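## Task

Place C15 on site 2 and C16 on site 3 of carrier PC7, each lying flat within its locators with well A1 at the corner labelled A1; keep site 1 empty and leave C51 in its nest. Push PC7 into rail tracks 1-6 far enough that the lamp behind those tracks comes on, with the carrier sitting down in the tracks. Then open the gripper and move the arm away.

## Robot and tools

Robot: a single xArm5-style arm with five joints (waist, shoulder, elbow, wrist pitch, wrist roll) and one two-finger parallel gripper. The waist turns about a vertical axis; the next three joints bend in one vertical plane through it, and the last rolls the hand. The fingers can therefore only point within that plane: the hand may tilt toward or away from the base, never to the side. Joint ranges (rad): waist -6.283 to 6.283, shoulder -2.059 to 2.094, elbow -3.927 to 0.192, wrist pitch -1.693 to 3.142, wrist roll -6.283 to 6.283. Load limits (N m): waist 47.5, shoulder 47.5, elbow 28.5, wrist pitch 19, wrist roll 19, including a carried object's weight.

Frame: the scene frame has its origin on the tabletop straight under the arm base, +z upward, +y to the left when facing along +x. The base can be slightly tilted. Reported hand position is less accurate far from the base.

Gripper: fingers point along the gripper's +z and close along its y axis. end_effector_position is the point between the pads when closed, roughly 2 cm short of the fingertips; closing pushes the tips about 10 mm further out. Maximum pad gap is 84 mm, so plates, blocks and reservoirs are grasped only across their width, on the body above the base flange. Never drive a pad down onto a flange: it can jam and may not come free on opening.

Scene layout: M06 (96-well) sits in nest S1, M60 (384-well) in S2, M09 (deep-well block) in S3 in the first task; nests stand in a row beside the apron with S1 closest to the arm. Carrier PC7 lies loose on the apron in front of the rails and can be slid and squared up there; its site 1 is the one beside the handle. Tracks 1-18 are numbered on the apron, track 1 on the left as seen from the base. On a labelled item, well A1 lies at the labelled short end, in the corner opposite the labelled long side. Occasionally a held part gets a brief tug or a loose item gets nudged.

Row format (used by execute_actions and move): 8 numbers [x, y, z, qw, qx, qy, qz, opening]. x, y, z are an absolute target for end_effector_position in metres, scene frame; qw..qz are an absolute target orientation quaternion, w first, scene frame. opening is absolute, -1 (closed) to +1 (fully open, 0.084 m). A call is rejected, with nothing sent, if the target lies more than 0.6 m from the last reported position along any gripper axis. Each control step the command is clipped to within 70 mm and 16 degrees of the measured pose, so distant targets are reached only over several actions.

execute_actions: argument actions is a list with zero or one entry. Empty list: just returns the state. {"rows": [...], "steps": n}: one row per 1/30 s step, up to 15 rows and 15 steps (default 15); the last row repeats if rows run out. {"steps": n} alone: a wait of up to 300 steps counted from the previous result, thinking time included. Optional pictures (boolean) controls whether camera images come back. After an action the arm keeps heading only to the last clipped pose, so read the result and command the remainder.

move: target is one row as above; speed is top path speed in m/s, 0.002 to 0.5 (default 0.25), turning capped at twice that in rad/s. The hand follows a straight line lasting 0.5-10 s, does not slow for obstacles, may lag, stray or overshoot speed. Opening is applied at the start. Tilted hands moving straight often end held or off_target.

wait: seconds, 0 to 10; nothing new is sent. zoom_image: camera (cam_head_left, cam_head_right, cam_high, cam_low, cam_wrist) and region [x0, y0, x1, y1] in pixels of that 504x504 image, at most 504 by 504. read_manual: section "licences" returns URDF licence text only. finished_scene: scene number; ends it irrevocably and grades it, then gives the next task.

Results: a state line with hand position, quaternion and velocities; grip_measured, the actual finger opening on the command scale; Joint positions base to tip; Hand target when present, the pose now being driven to. "pose unreachable" means the clearance check altered or blocked the command; HELD marks steps where the row was not fully sent. A move adds a line: done (settled near target), off_target, moving, held (last step blocked) or fault, plus limits=paced (pose clipped) or limits=held (some steps blocked; motion may then jump faster), and the remaining distance.

Holding: keep commanding an opening well below grip_measured; the gap sets squeeze force (about 24 N per pad max for parts up to ~6 cm). Re-sending grip_measured gives a weaker hold; wide parts may slip. Fast closing can squeeze excessively.

Cautions: contact force grows with speed and with how far the target lies beyond the contact, so approach slowly and aim just past it. A joint hitting its load limit causes a torque fault: the arm backs off, freezes 10 s and drops the rest of the call. Carrying loads heats motors: MOTOR HOT appears from 65 °C, and at 80 °C an OVER-TEMPERATURE FAULT brakes the arm until it cools. Avoid drops, slams, hard shoves and anything leaving the table, which ends the scene.

Each tool is called after ">>>" as name(argument=value, ...), one argument or row to a line, values as JSON.

## Session

>>> execute_actions(
  actions=[],
)

Scene clock: 0.00 s of 8000.00 s.
end_effector_position=(+0.1401, -0.1717, +0.2764) grip_measured=+1.00 end_effector_quat_wxyz=(+0.010, -0.656, +0.739, +0.151) end_effector_velocity=(-0.000, +0.000, +0.000) end_effector_angular_velocity=(+0.000, +0.000, +0.000)
Joint positions: [-0.835 -0.553 -0.479  1.349  0.814  0.084]
Joint velocities: [ 0.     0.    -0.     0.001 -0.    -0.   ]
Motor temperatures (°C, as the motors report them): [36 29 34 40 39]
Hand target: +0.140, -0.172, +0.276; +0.010, -0.656, +0.739, +0.151

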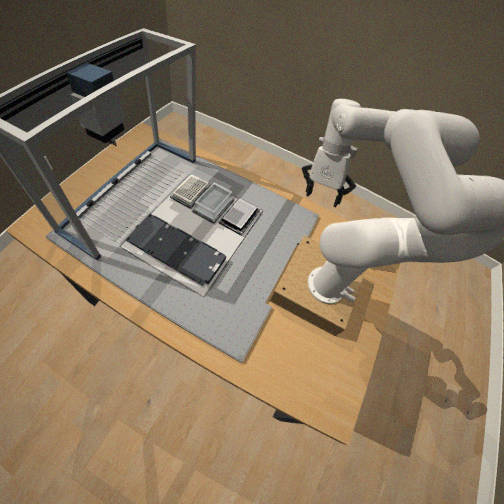

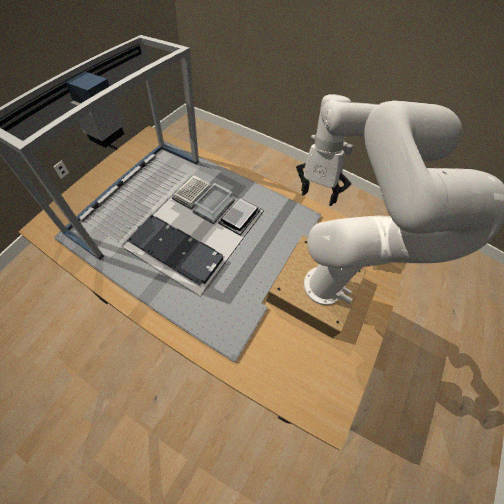

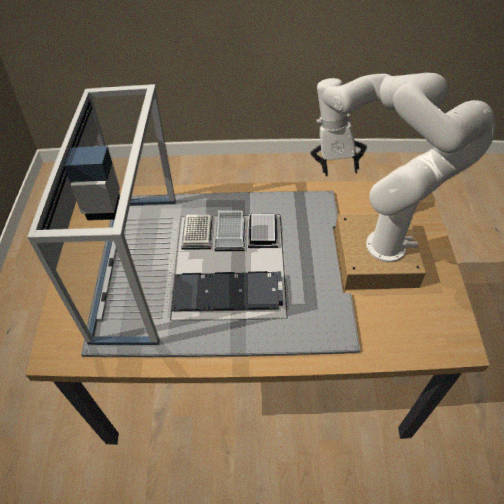

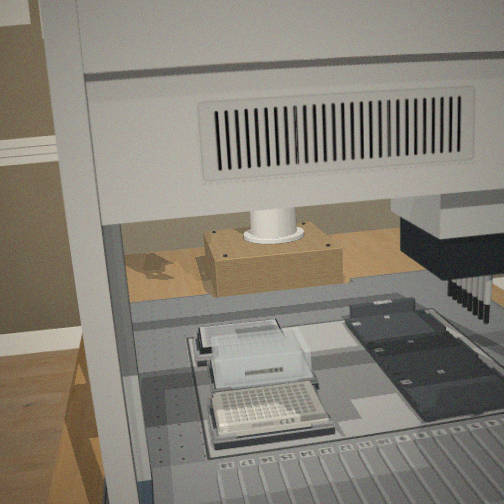

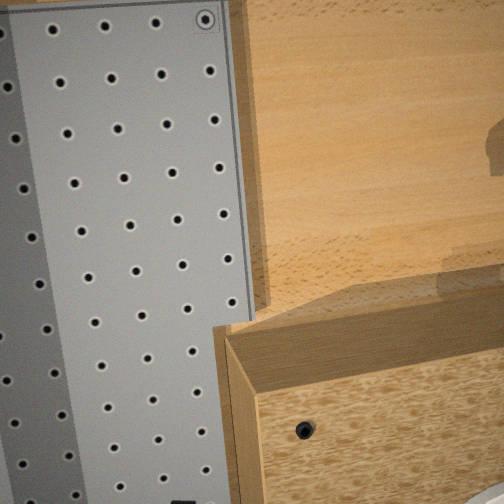

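>>> move(
  target=[0.42,-0.13,0.45,0,1,0,0,1],
)

>>> move(
  target=[0.42,0.10,0.45,0,1,0,0,1],
)

Scene clock: 6.83 s of 8000.00 s.
end_effector_position=(+0.4198, -0.1308, +0.4496) grip_measured=+1.00 end_effector_quat_wxyz=(-0.001, +1.000, -0.000, -0.000) end_effector_velocity=(+0.001, +0.000, +0.001) end_effector_angular_velocity=(-0.000, -0.001, +0.006)
Joint positions: [-0.258 -0.102 -1.335  1.455 -0.3    0.084]
Joint velocities: [ 0.001  0.003 -0.006  0.002 -0.005  0.   ]
Motor temperatures (°C, as the motors report them): [36 30 36 40 39]
Hand target: +0.420, -0.131, +0.450; -0.001, +1.000, +0.000, +0.000
Off the commanded pose: 0.001 m, 0 deg.
move: done

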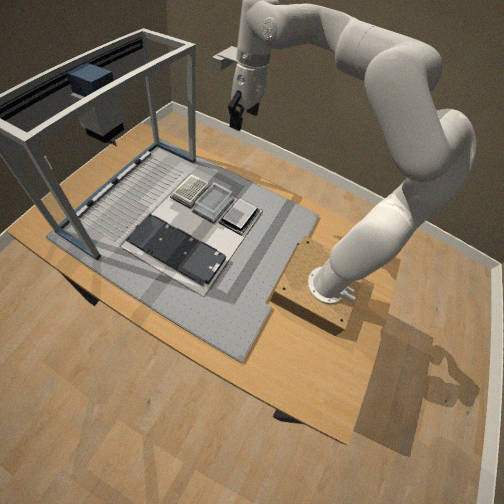

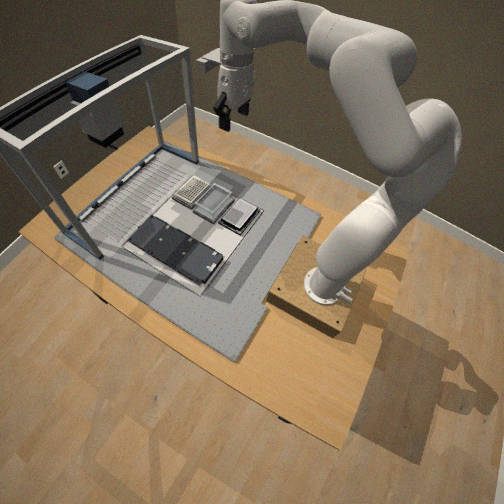

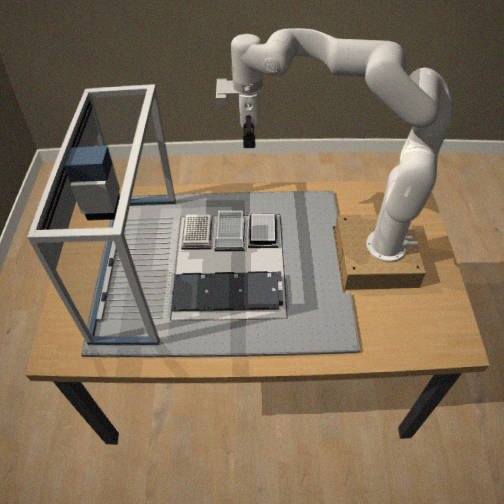

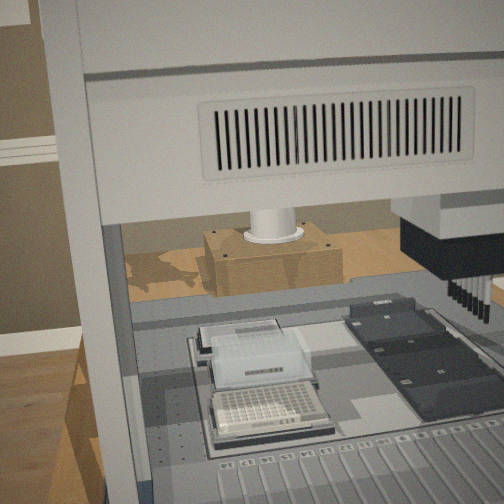

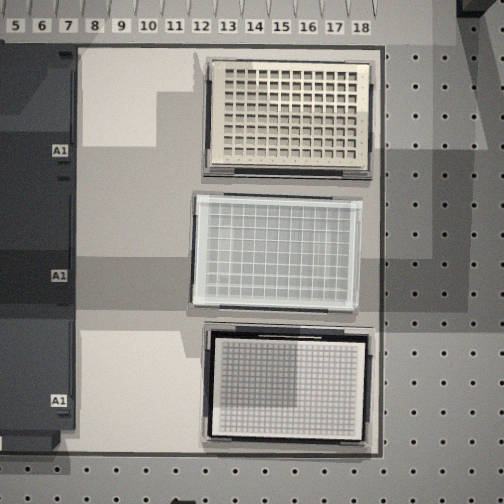

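Scene clock: 8.27 s of 8000.00 s.
end_effector_position=(+0.4204, +0.0993, +0.4501) grip_measured=+1.00 end_effector_quat_wxyz=(+0.003, +1.000, -0.000, +0.001) end_effector_velocity=(-0.000, +0.002, -0.000) end_effector_angular_velocity=(-0.000, +0.001, +0.002)
Joint positions: [ 0.269 -0.131 -1.307  1.454  0.228  0.084]
Joint velocities: [ 0.005  0.002 -0.002  0.001  0.003  0.   ]
Motor temperatures (°C, as the motors report them): [36 30 37 40 39]
Hand target: +0.420, +0.100, +0.450; +0.003, +1.000, -0.000, +0.001
Off the commanded pose: 0.001 m, 0 deg.
move: done

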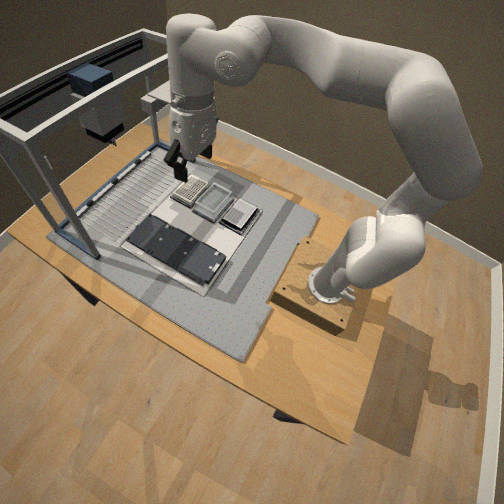

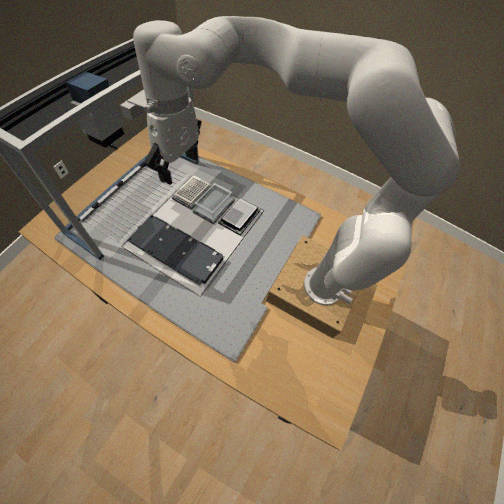

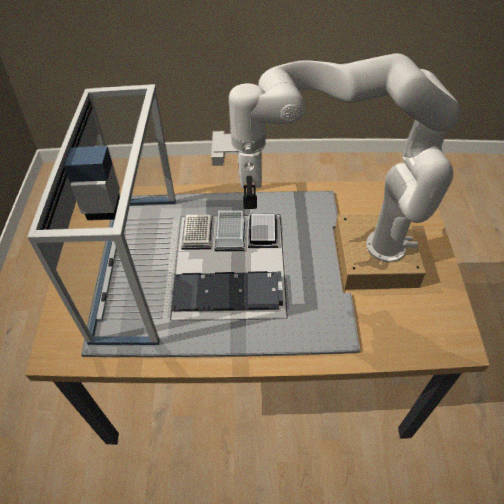

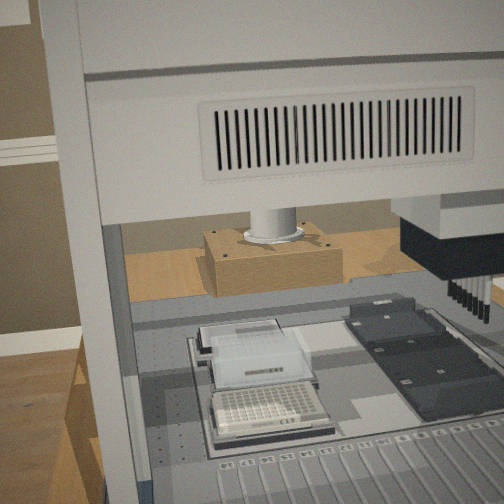

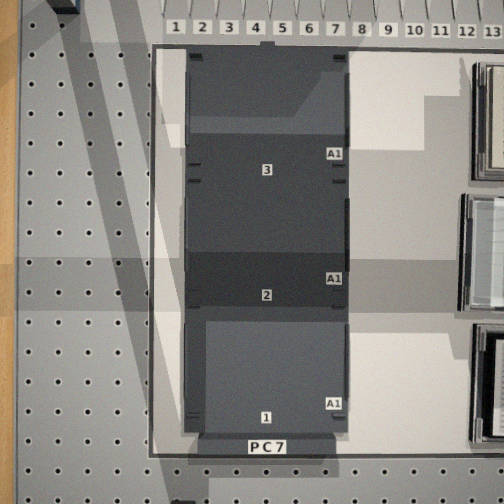

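>>> zoom_image(
  camera="cam_low",
  region=[180,300,360,450],
)

>>> zoom_image(
  camera="cam_high",
  region=[160,190,300,270],
)

>>> zoom_image(
  camera="cam_head_left",
  region=[150,160,280,250],
)

Region (180, 300, 360, 450) of cam_low's 504x504 image, scaled by 2.800, with more detail than that image has.

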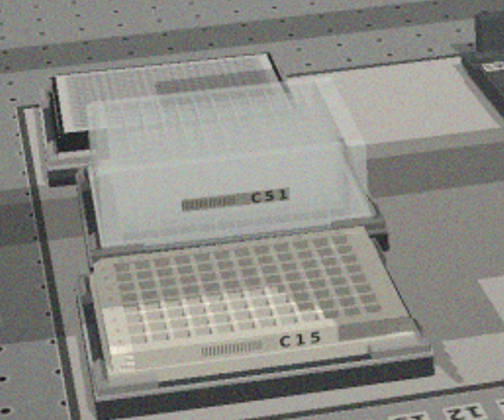

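Region (160, 190, 300, 270) of cam_high's 504x504 image, scaled by 3.600, with more detail than that image has; it fills the top 288 rows of this view, and the rest is white.

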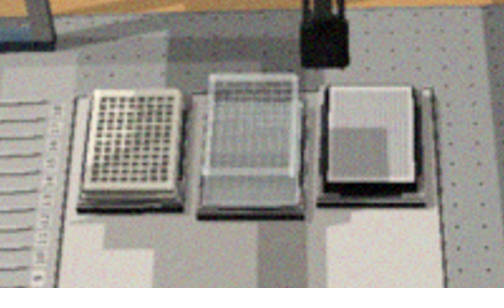

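Region (150, 160, 280, 250) of cam_head_left's 504x504 image, scaled by 3.877, with more detail than that image has; it fills the top 349 rows of this view, and the rest is white.

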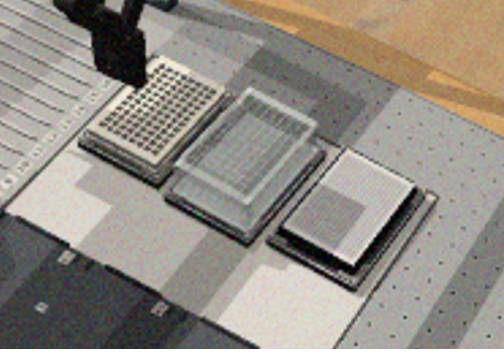

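>>> move(
  target=[0.60,-0.127,0.16,0,0.7071,0.7071,0,1],
)

Scene clock: 27.63 s of 8000.00 s.
end_effector_position=(+0.5996, -0.1269, +0.1604) grip_measured=+1.00 end_effector_quat_wxyz=(-0.000, +0.707, +0.707, +0.001) end_effector_velocity=(-0.002, -0.001, -0.003) end_effector_angular_velocity=(+0.002, +0.009, +0.002)
Joint positions: [-0.166  0.71  -1.606  0.912 -1.779  0.084]
Joint velocities: [-0.002  0.007 -0.002  0.005 -0.003 -0.   ]
Motor temperatures (°C, as the motors report them): [36 30 40 40 39]
Hand target: +0.599, -0.127, +0.160; -0.000, +0.707, +0.707, +0.000
Off the commanded pose: 0.001 m, 0 deg.
After step 90, 12.70 s passed at rest.
move: done

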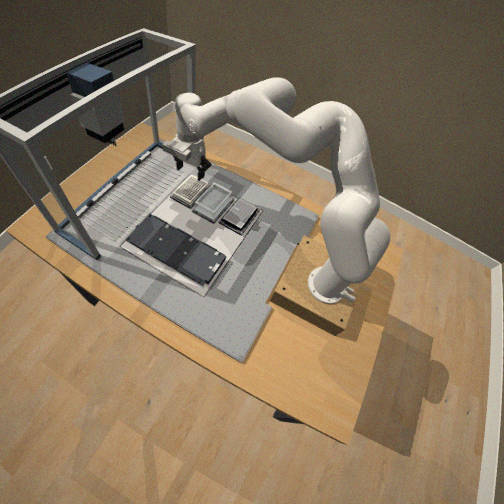

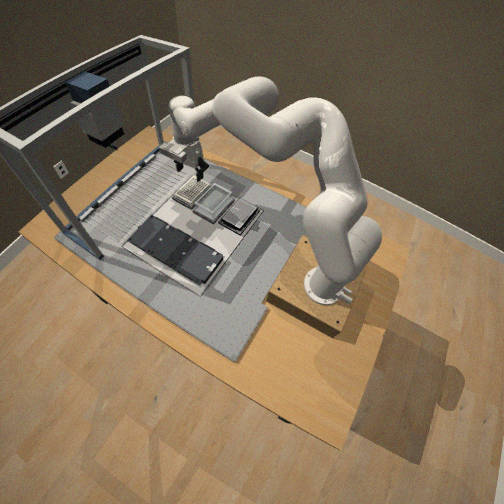

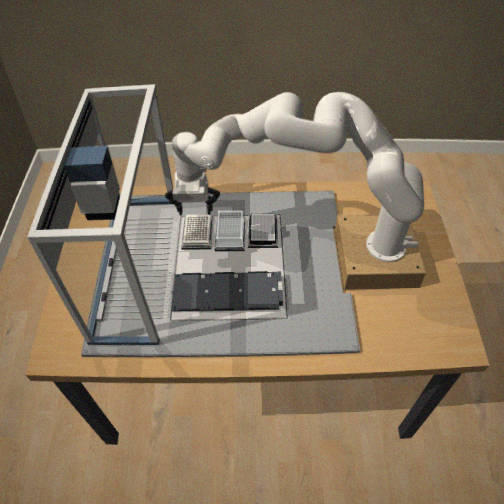

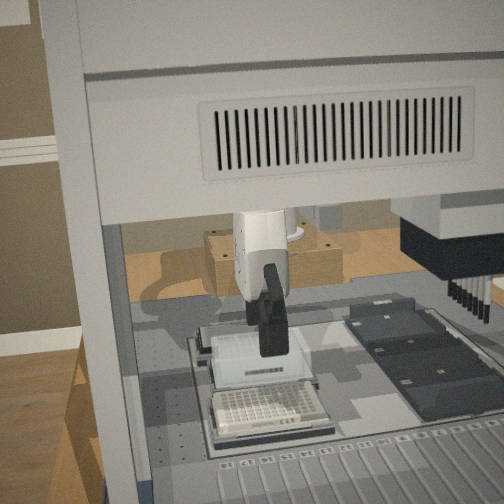

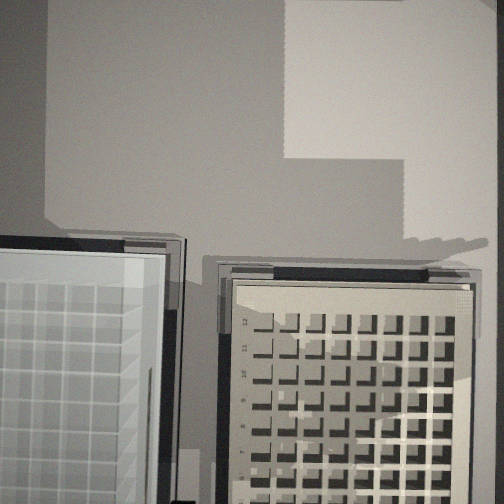

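>>> move(
  target=[0.602,-0.131,0.075,0,0.7071,0.7071,0,1],
  speed=0.06,
)

>>> zoom_image(
  camera="cam_low",
  region=[180,300,360,460],
)

Scene clock: 35.27 s of 8000.00 s.
end_effector_position=(+0.6029, -0.1311, +0.0765) grip_measured=+1.00 end_effector_quat_wxyz=(+0.001, +0.707, +0.707, +0.001) end_effector_velocity=(-0.001, -0.000, -0.003) end_effector_angular_velocity=(+0.000, +0.001, -0.002)
Joint positions: [-0.172  0.88  -1.632  0.767 -1.785  0.084]
Joint velocities: [-0.001  0.005  0.    -0.003  0.     0.   ]
Motor temperatures (°C, as the motors report them): [36 31 40 40 39]
Hand target: +0.602, -0.131, +0.075; -0.000, +0.707, +0.707, +0.000
Off the commanded pose: 0.002 m, 0 deg.
After step 90, 2.87 s passed at rest.
move: done

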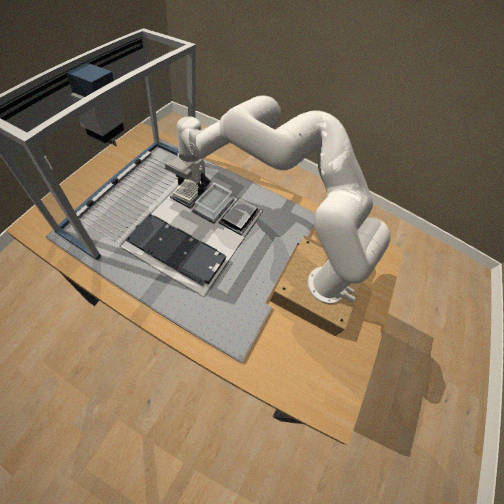

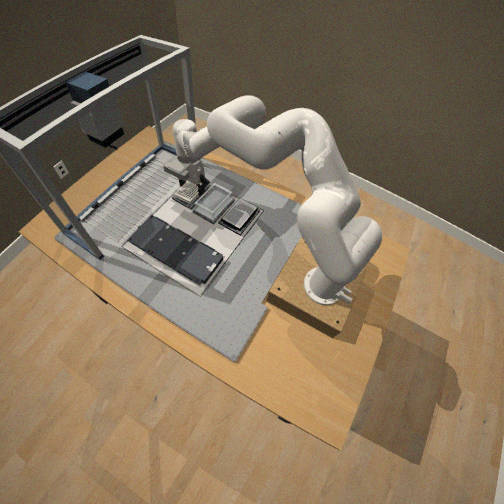

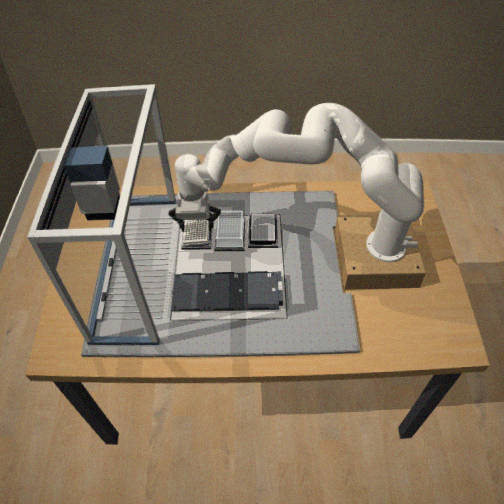

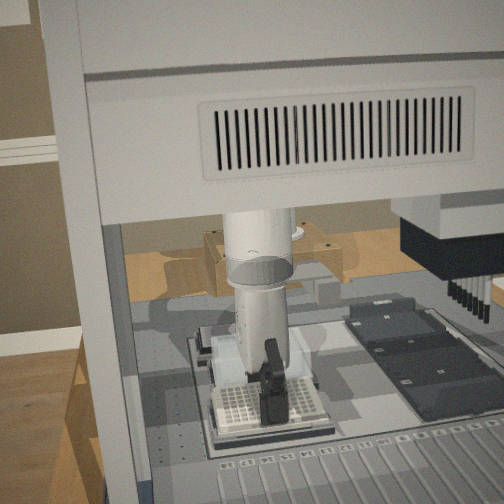

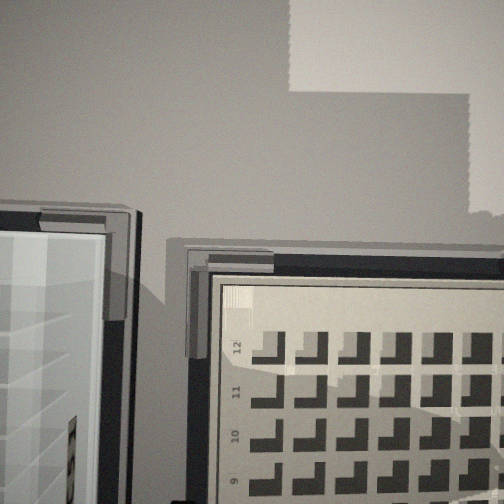

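Region (180, 300, 360, 460) of cam_low's 504x504 image, scaled by 2.800, with more detail than that image has.

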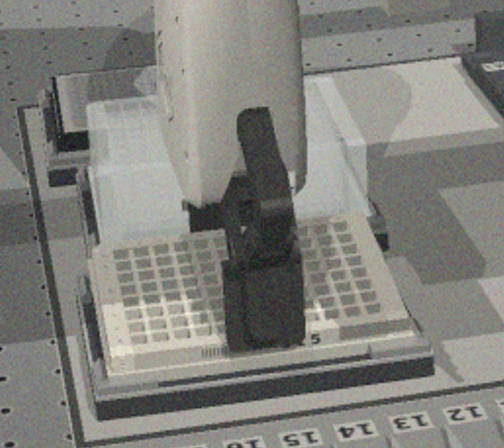

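>>> move(
  target=[0.604,-0.133,0.071,0,0.7071,0.7071,0,1],
  speed=0.02,
)

>>> move(
  target=[0.604,-0.133,0.071,0,0.7071,0.7071,0,0.5],
)

>>> move(
  target=[0.604,-0.133,0.15,0,0.7071,0.7071,0,0.5],
  speed=0.06,
)

>>> move(
  target=[0.505,0.12,0.16,0,0.7071,0.7071,0,0.5],
  speed=0.15,
)

Scene clock: 41.07 s of 8000.00 s.
end_effector_position=(+0.6032, -0.1325, +0.0705) grip_measured=+1.00 end_effector_quat_wxyz=(-0.001, +0.707, +0.707, -0.000) end_effector_velocity=(-0.000, -0.000, -0.000) end_effector_angular_velocity=(+0.000, +0.001, -0.001)
Joint positions: [-0.174  0.898 -1.647  0.769 -1.787  0.084]
Joint velocities: [-0.001  0.002 -0.003  0.002  0.     0.   ]
Motor temperatures (°C, as the motors report them): [36 31 40 39 39]
Hand target: +0.604, -0.133, +0.071; -0.000, +0.707, +0.707, +0.000
Off the commanded pose: 0.001 m, 0 deg.
After step 100, 1.77 s passed at rest.
move: done

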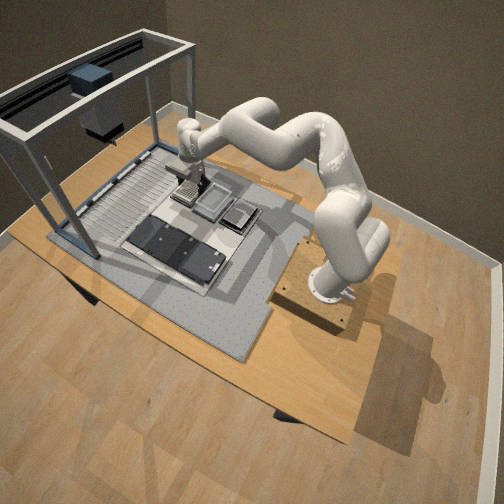

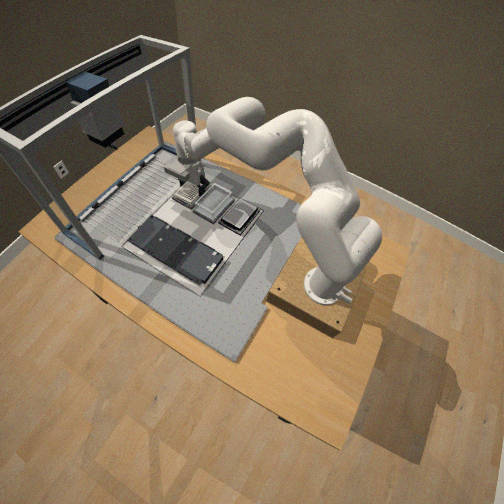

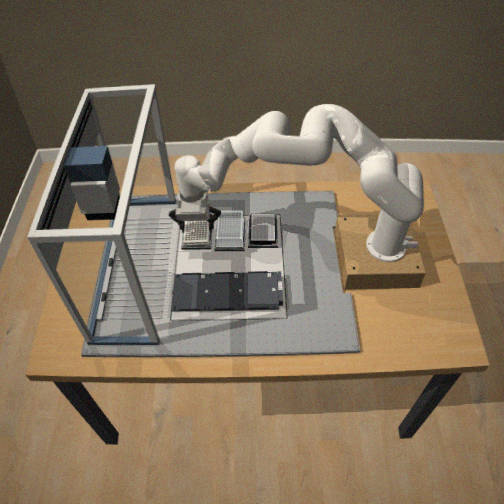

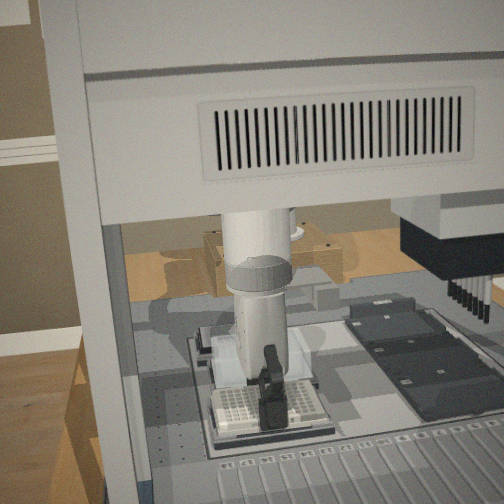

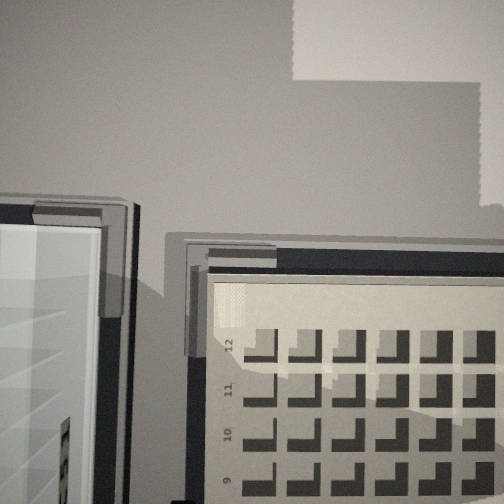

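Scene clock: 41.77 s of 8000.00 s.
end_effector_position=(+0.6036, -0.1327, +0.0707) grip_measured=+0.97 end_effector_quat_wxyz=(-0.001, +0.707, +0.707, +0.000) end_effector_velocity=(+0.001, -0.000, +0.001) end_effector_angular_velocity=(-0.001, -0.003, -0.001)
Joint positions: [-0.174  0.898 -1.648  0.769 -1.788  0.083]
Joint velocities: [-0.     0.    -0.002 -0.002  0.001 -0.   ]
Motor temperatures (°C, as the motors report them): [36 31 40 40 39]
Hand target: +0.604, -0.133, +0.071; -0.000, +0.707, +0.707, +0.000
Off the commanded pose: 0.001 m, 0 deg.
move: done

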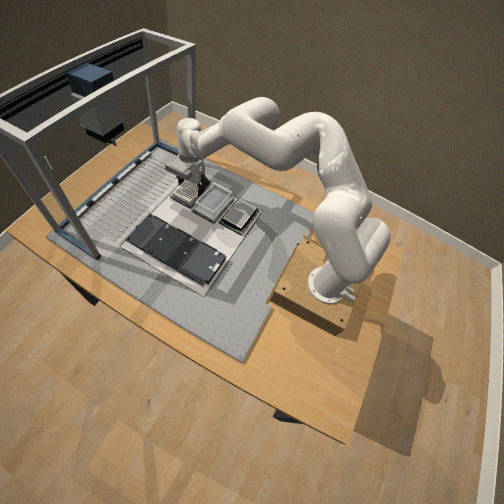

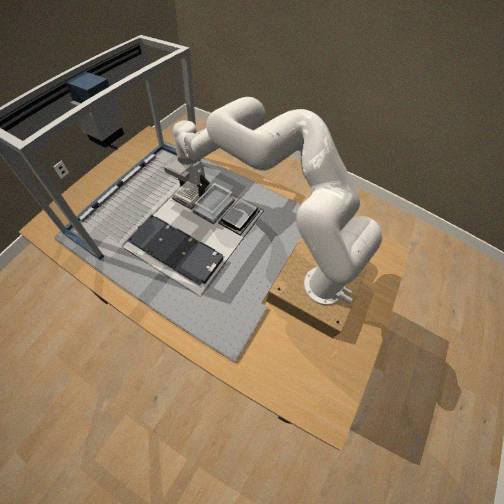

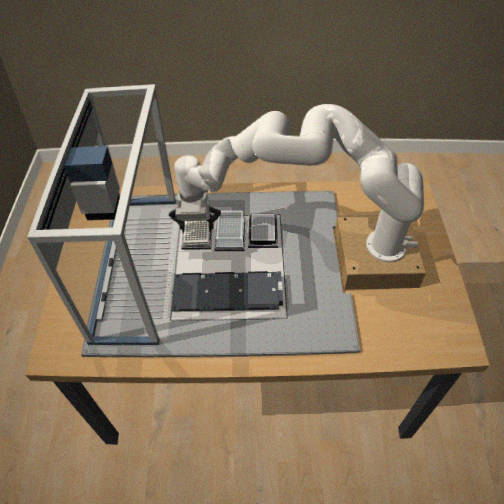

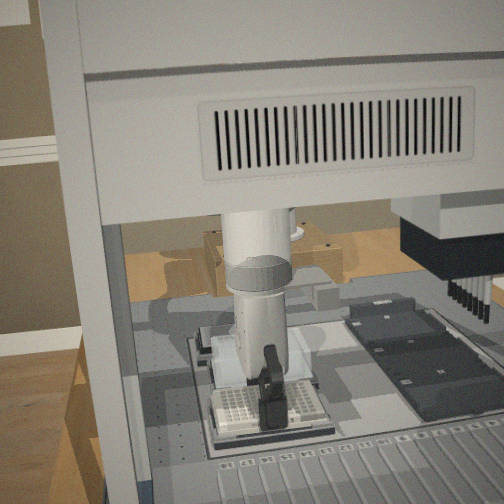

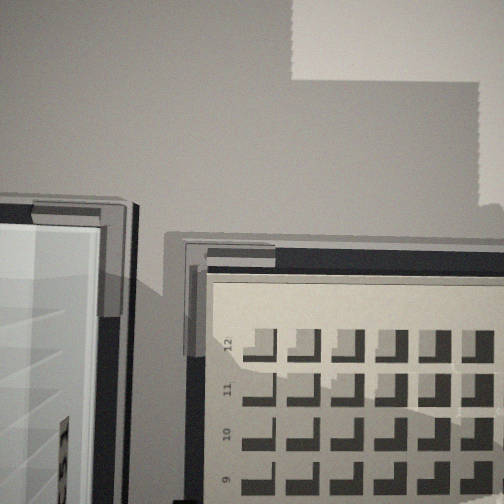

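Scene clock: 43.43 s of 8000.00 s.
end_effector_position=(+0.6038, -0.1330, +0.1495) grip_measured=+0.97 end_effector_quat_wxyz=(-0.001, +0.707, +0.707, +0.000) end_effector_velocity=(-0.001, +0.000, -0.001) end_effector_angular_velocity=(+0.001, +0.005, +0.001)
Joint positions: [-0.174  0.748 -1.637  0.907 -1.787  0.083]
Joint velocities: [ 0.     0.001  0.002  0.002 -0.001 -0.   ]
Motor temperatures (°C, as the motors report them): [36 31 40 40 39]
Hand target: +0.604, -0.133, +0.150; -0.000, +0.707, +0.707, +0.000
Off the commanded pose: 0.000 m, 0 deg.
move: done

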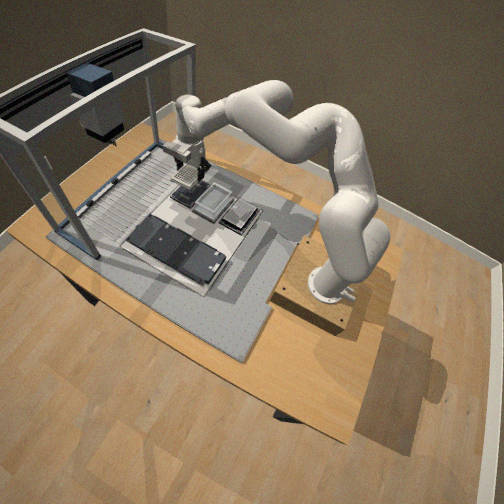

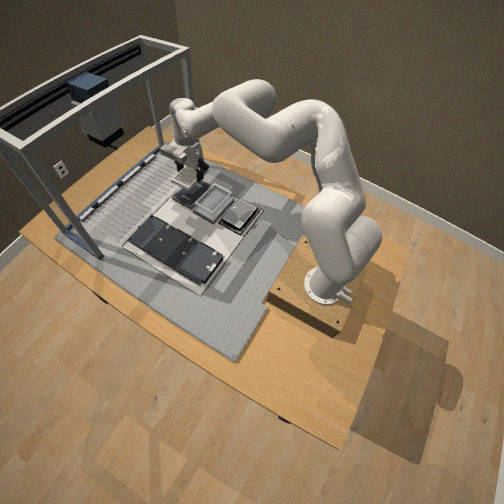

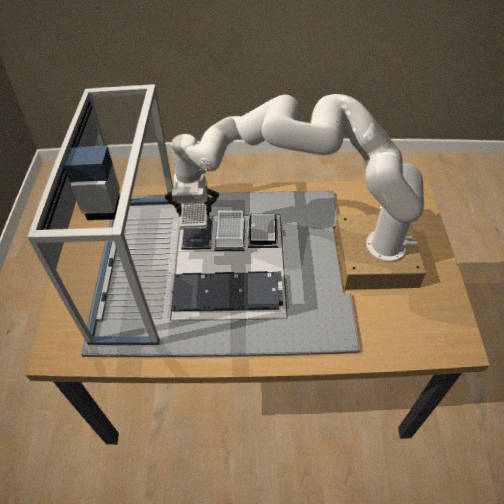

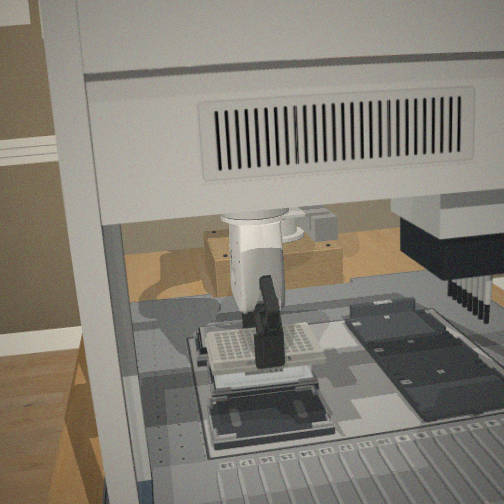

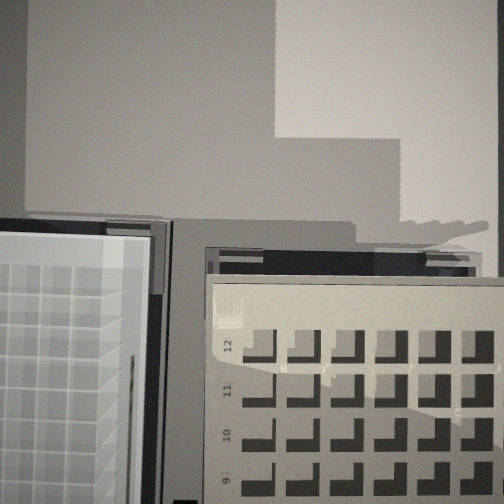

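Scene clock: 45.67 s of 8000.00 s.
end_effector_position=(+0.5055, +0.1194, +0.1600) grip_measured=+0.97 end_effector_quat_wxyz=(+0.003, +0.707, +0.707, -0.002) end_effector_velocity=(-0.001, +0.002, -0.000) end_effector_angular_velocity=(-0.000, -0.000, -0.001)
Joint positions: [ 0.274  0.423 -1.137  0.73  -1.339  0.083]
Joint velocities: [ 0.004 -0.001  0.002 -0.001  0.004  0.   ]
Motor temperatures (°C, as the motors report them): [36 31 40 39 39]
Hand target: +0.505, +0.120, +0.160; +0.003, +0.707, +0.707, -0.002
Off the commanded pose: 0.001 m, 0 deg.
move: done

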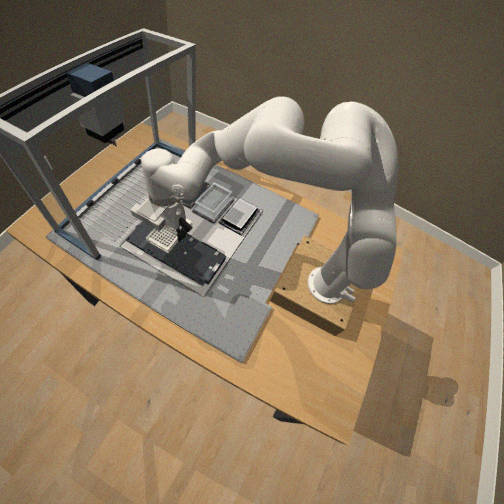

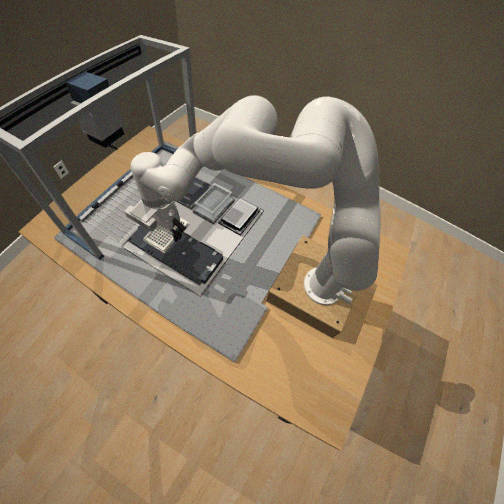

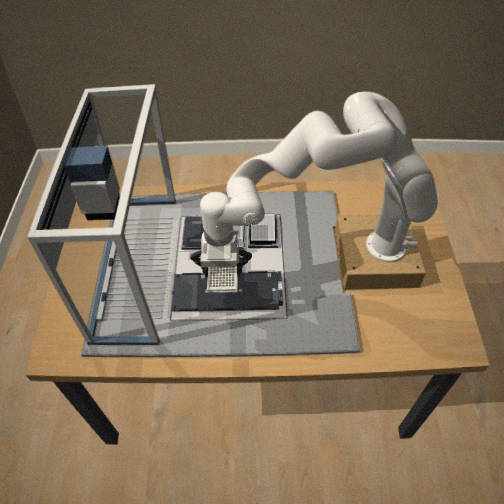

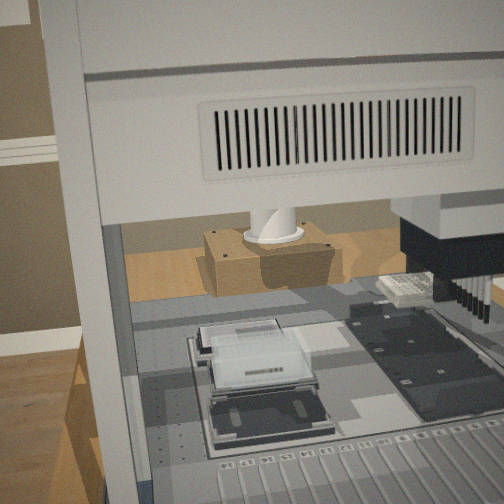

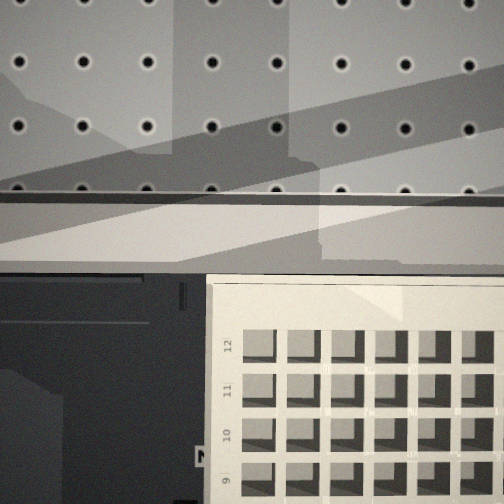

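>>> move(
  target=[0.508,0.116,0.085,0,0.7071,0.7071,0,0.5],
  speed=0.05,
)

>>> zoom_image(
  camera="cam_high",
  region=[165,240,295,330],
)

Scene clock: 52.20 s of 8000.00 s.
end_effector_position=(+0.5081, +0.1160, +0.0853) grip_measured=+0.97 end_effector_quat_wxyz=(+0.003, +0.707, +0.707, -0.001) end_effector_velocity=(+0.001, +0.000, +0.000) end_effector_angular_velocity=(+0.001, -0.003, -0.000)
Joint positions: [ 0.267  0.594 -1.144  0.566 -1.346  0.083]
Joint velocities: [-0.     0.002 -0.002 -0.002  0.     0.   ]
Motor temperatures (°C, as the motors report them): [36 31 40 39 39]
Hand target: +0.508, +0.116, +0.085; +0.003, +0.707, +0.707, -0.002
Off the commanded pose: 0.000 m, 0 deg.
After step 90, 1.70 s passed at rest.
move: done

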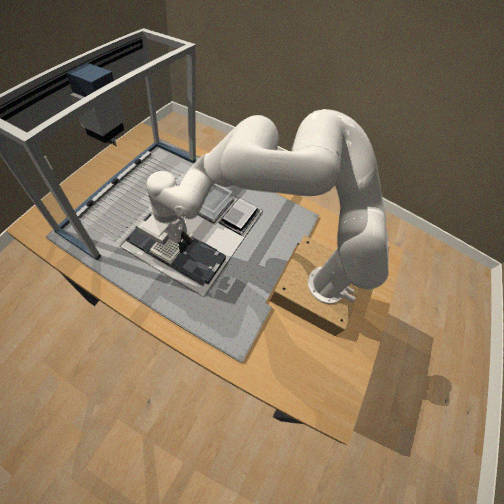

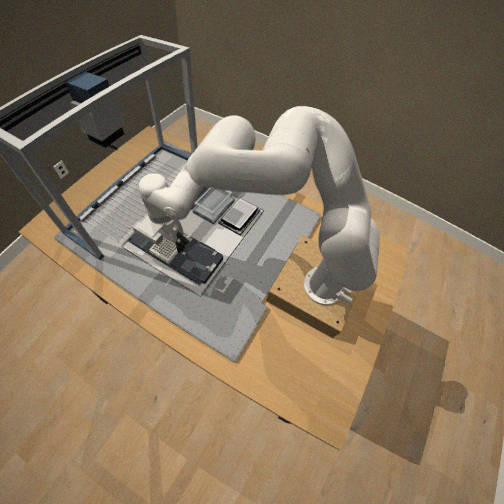

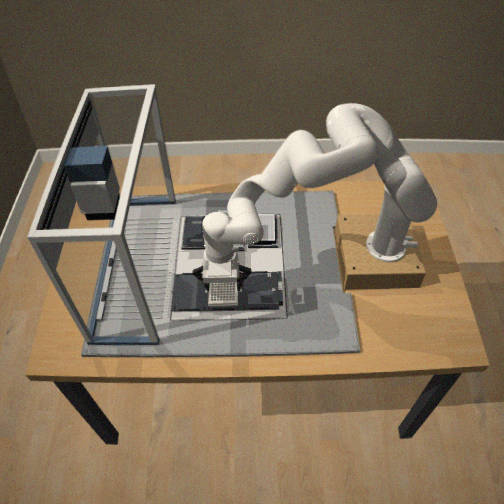

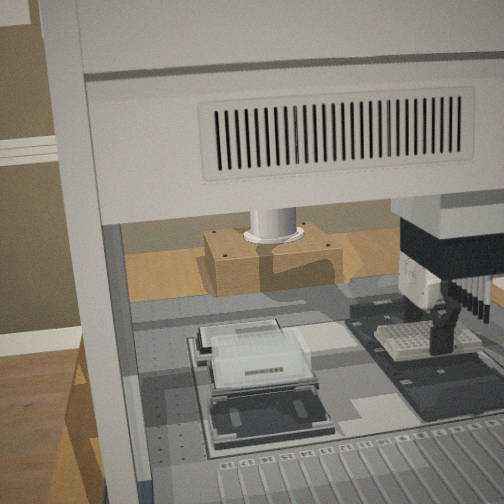

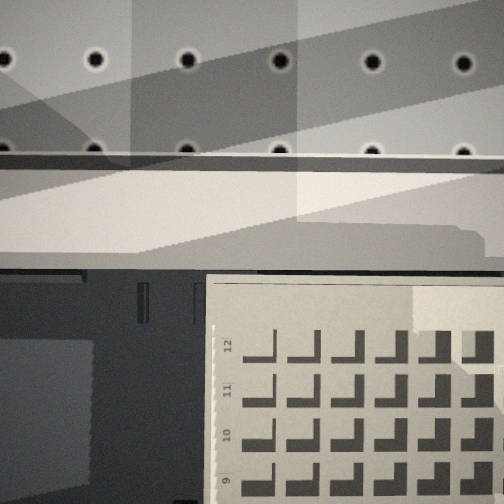

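Region (165, 240, 295, 330) of cam_high's 504x504 image, scaled by 3.877, with more detail than that image has; it fills the top 349 rows of this view, and the rest is white.

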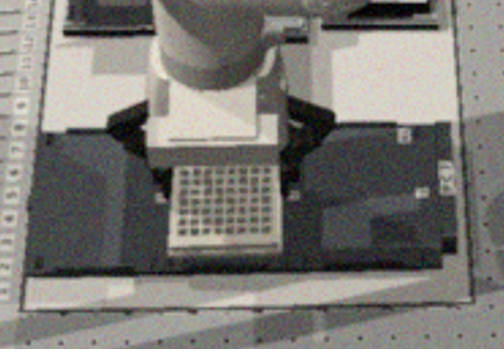

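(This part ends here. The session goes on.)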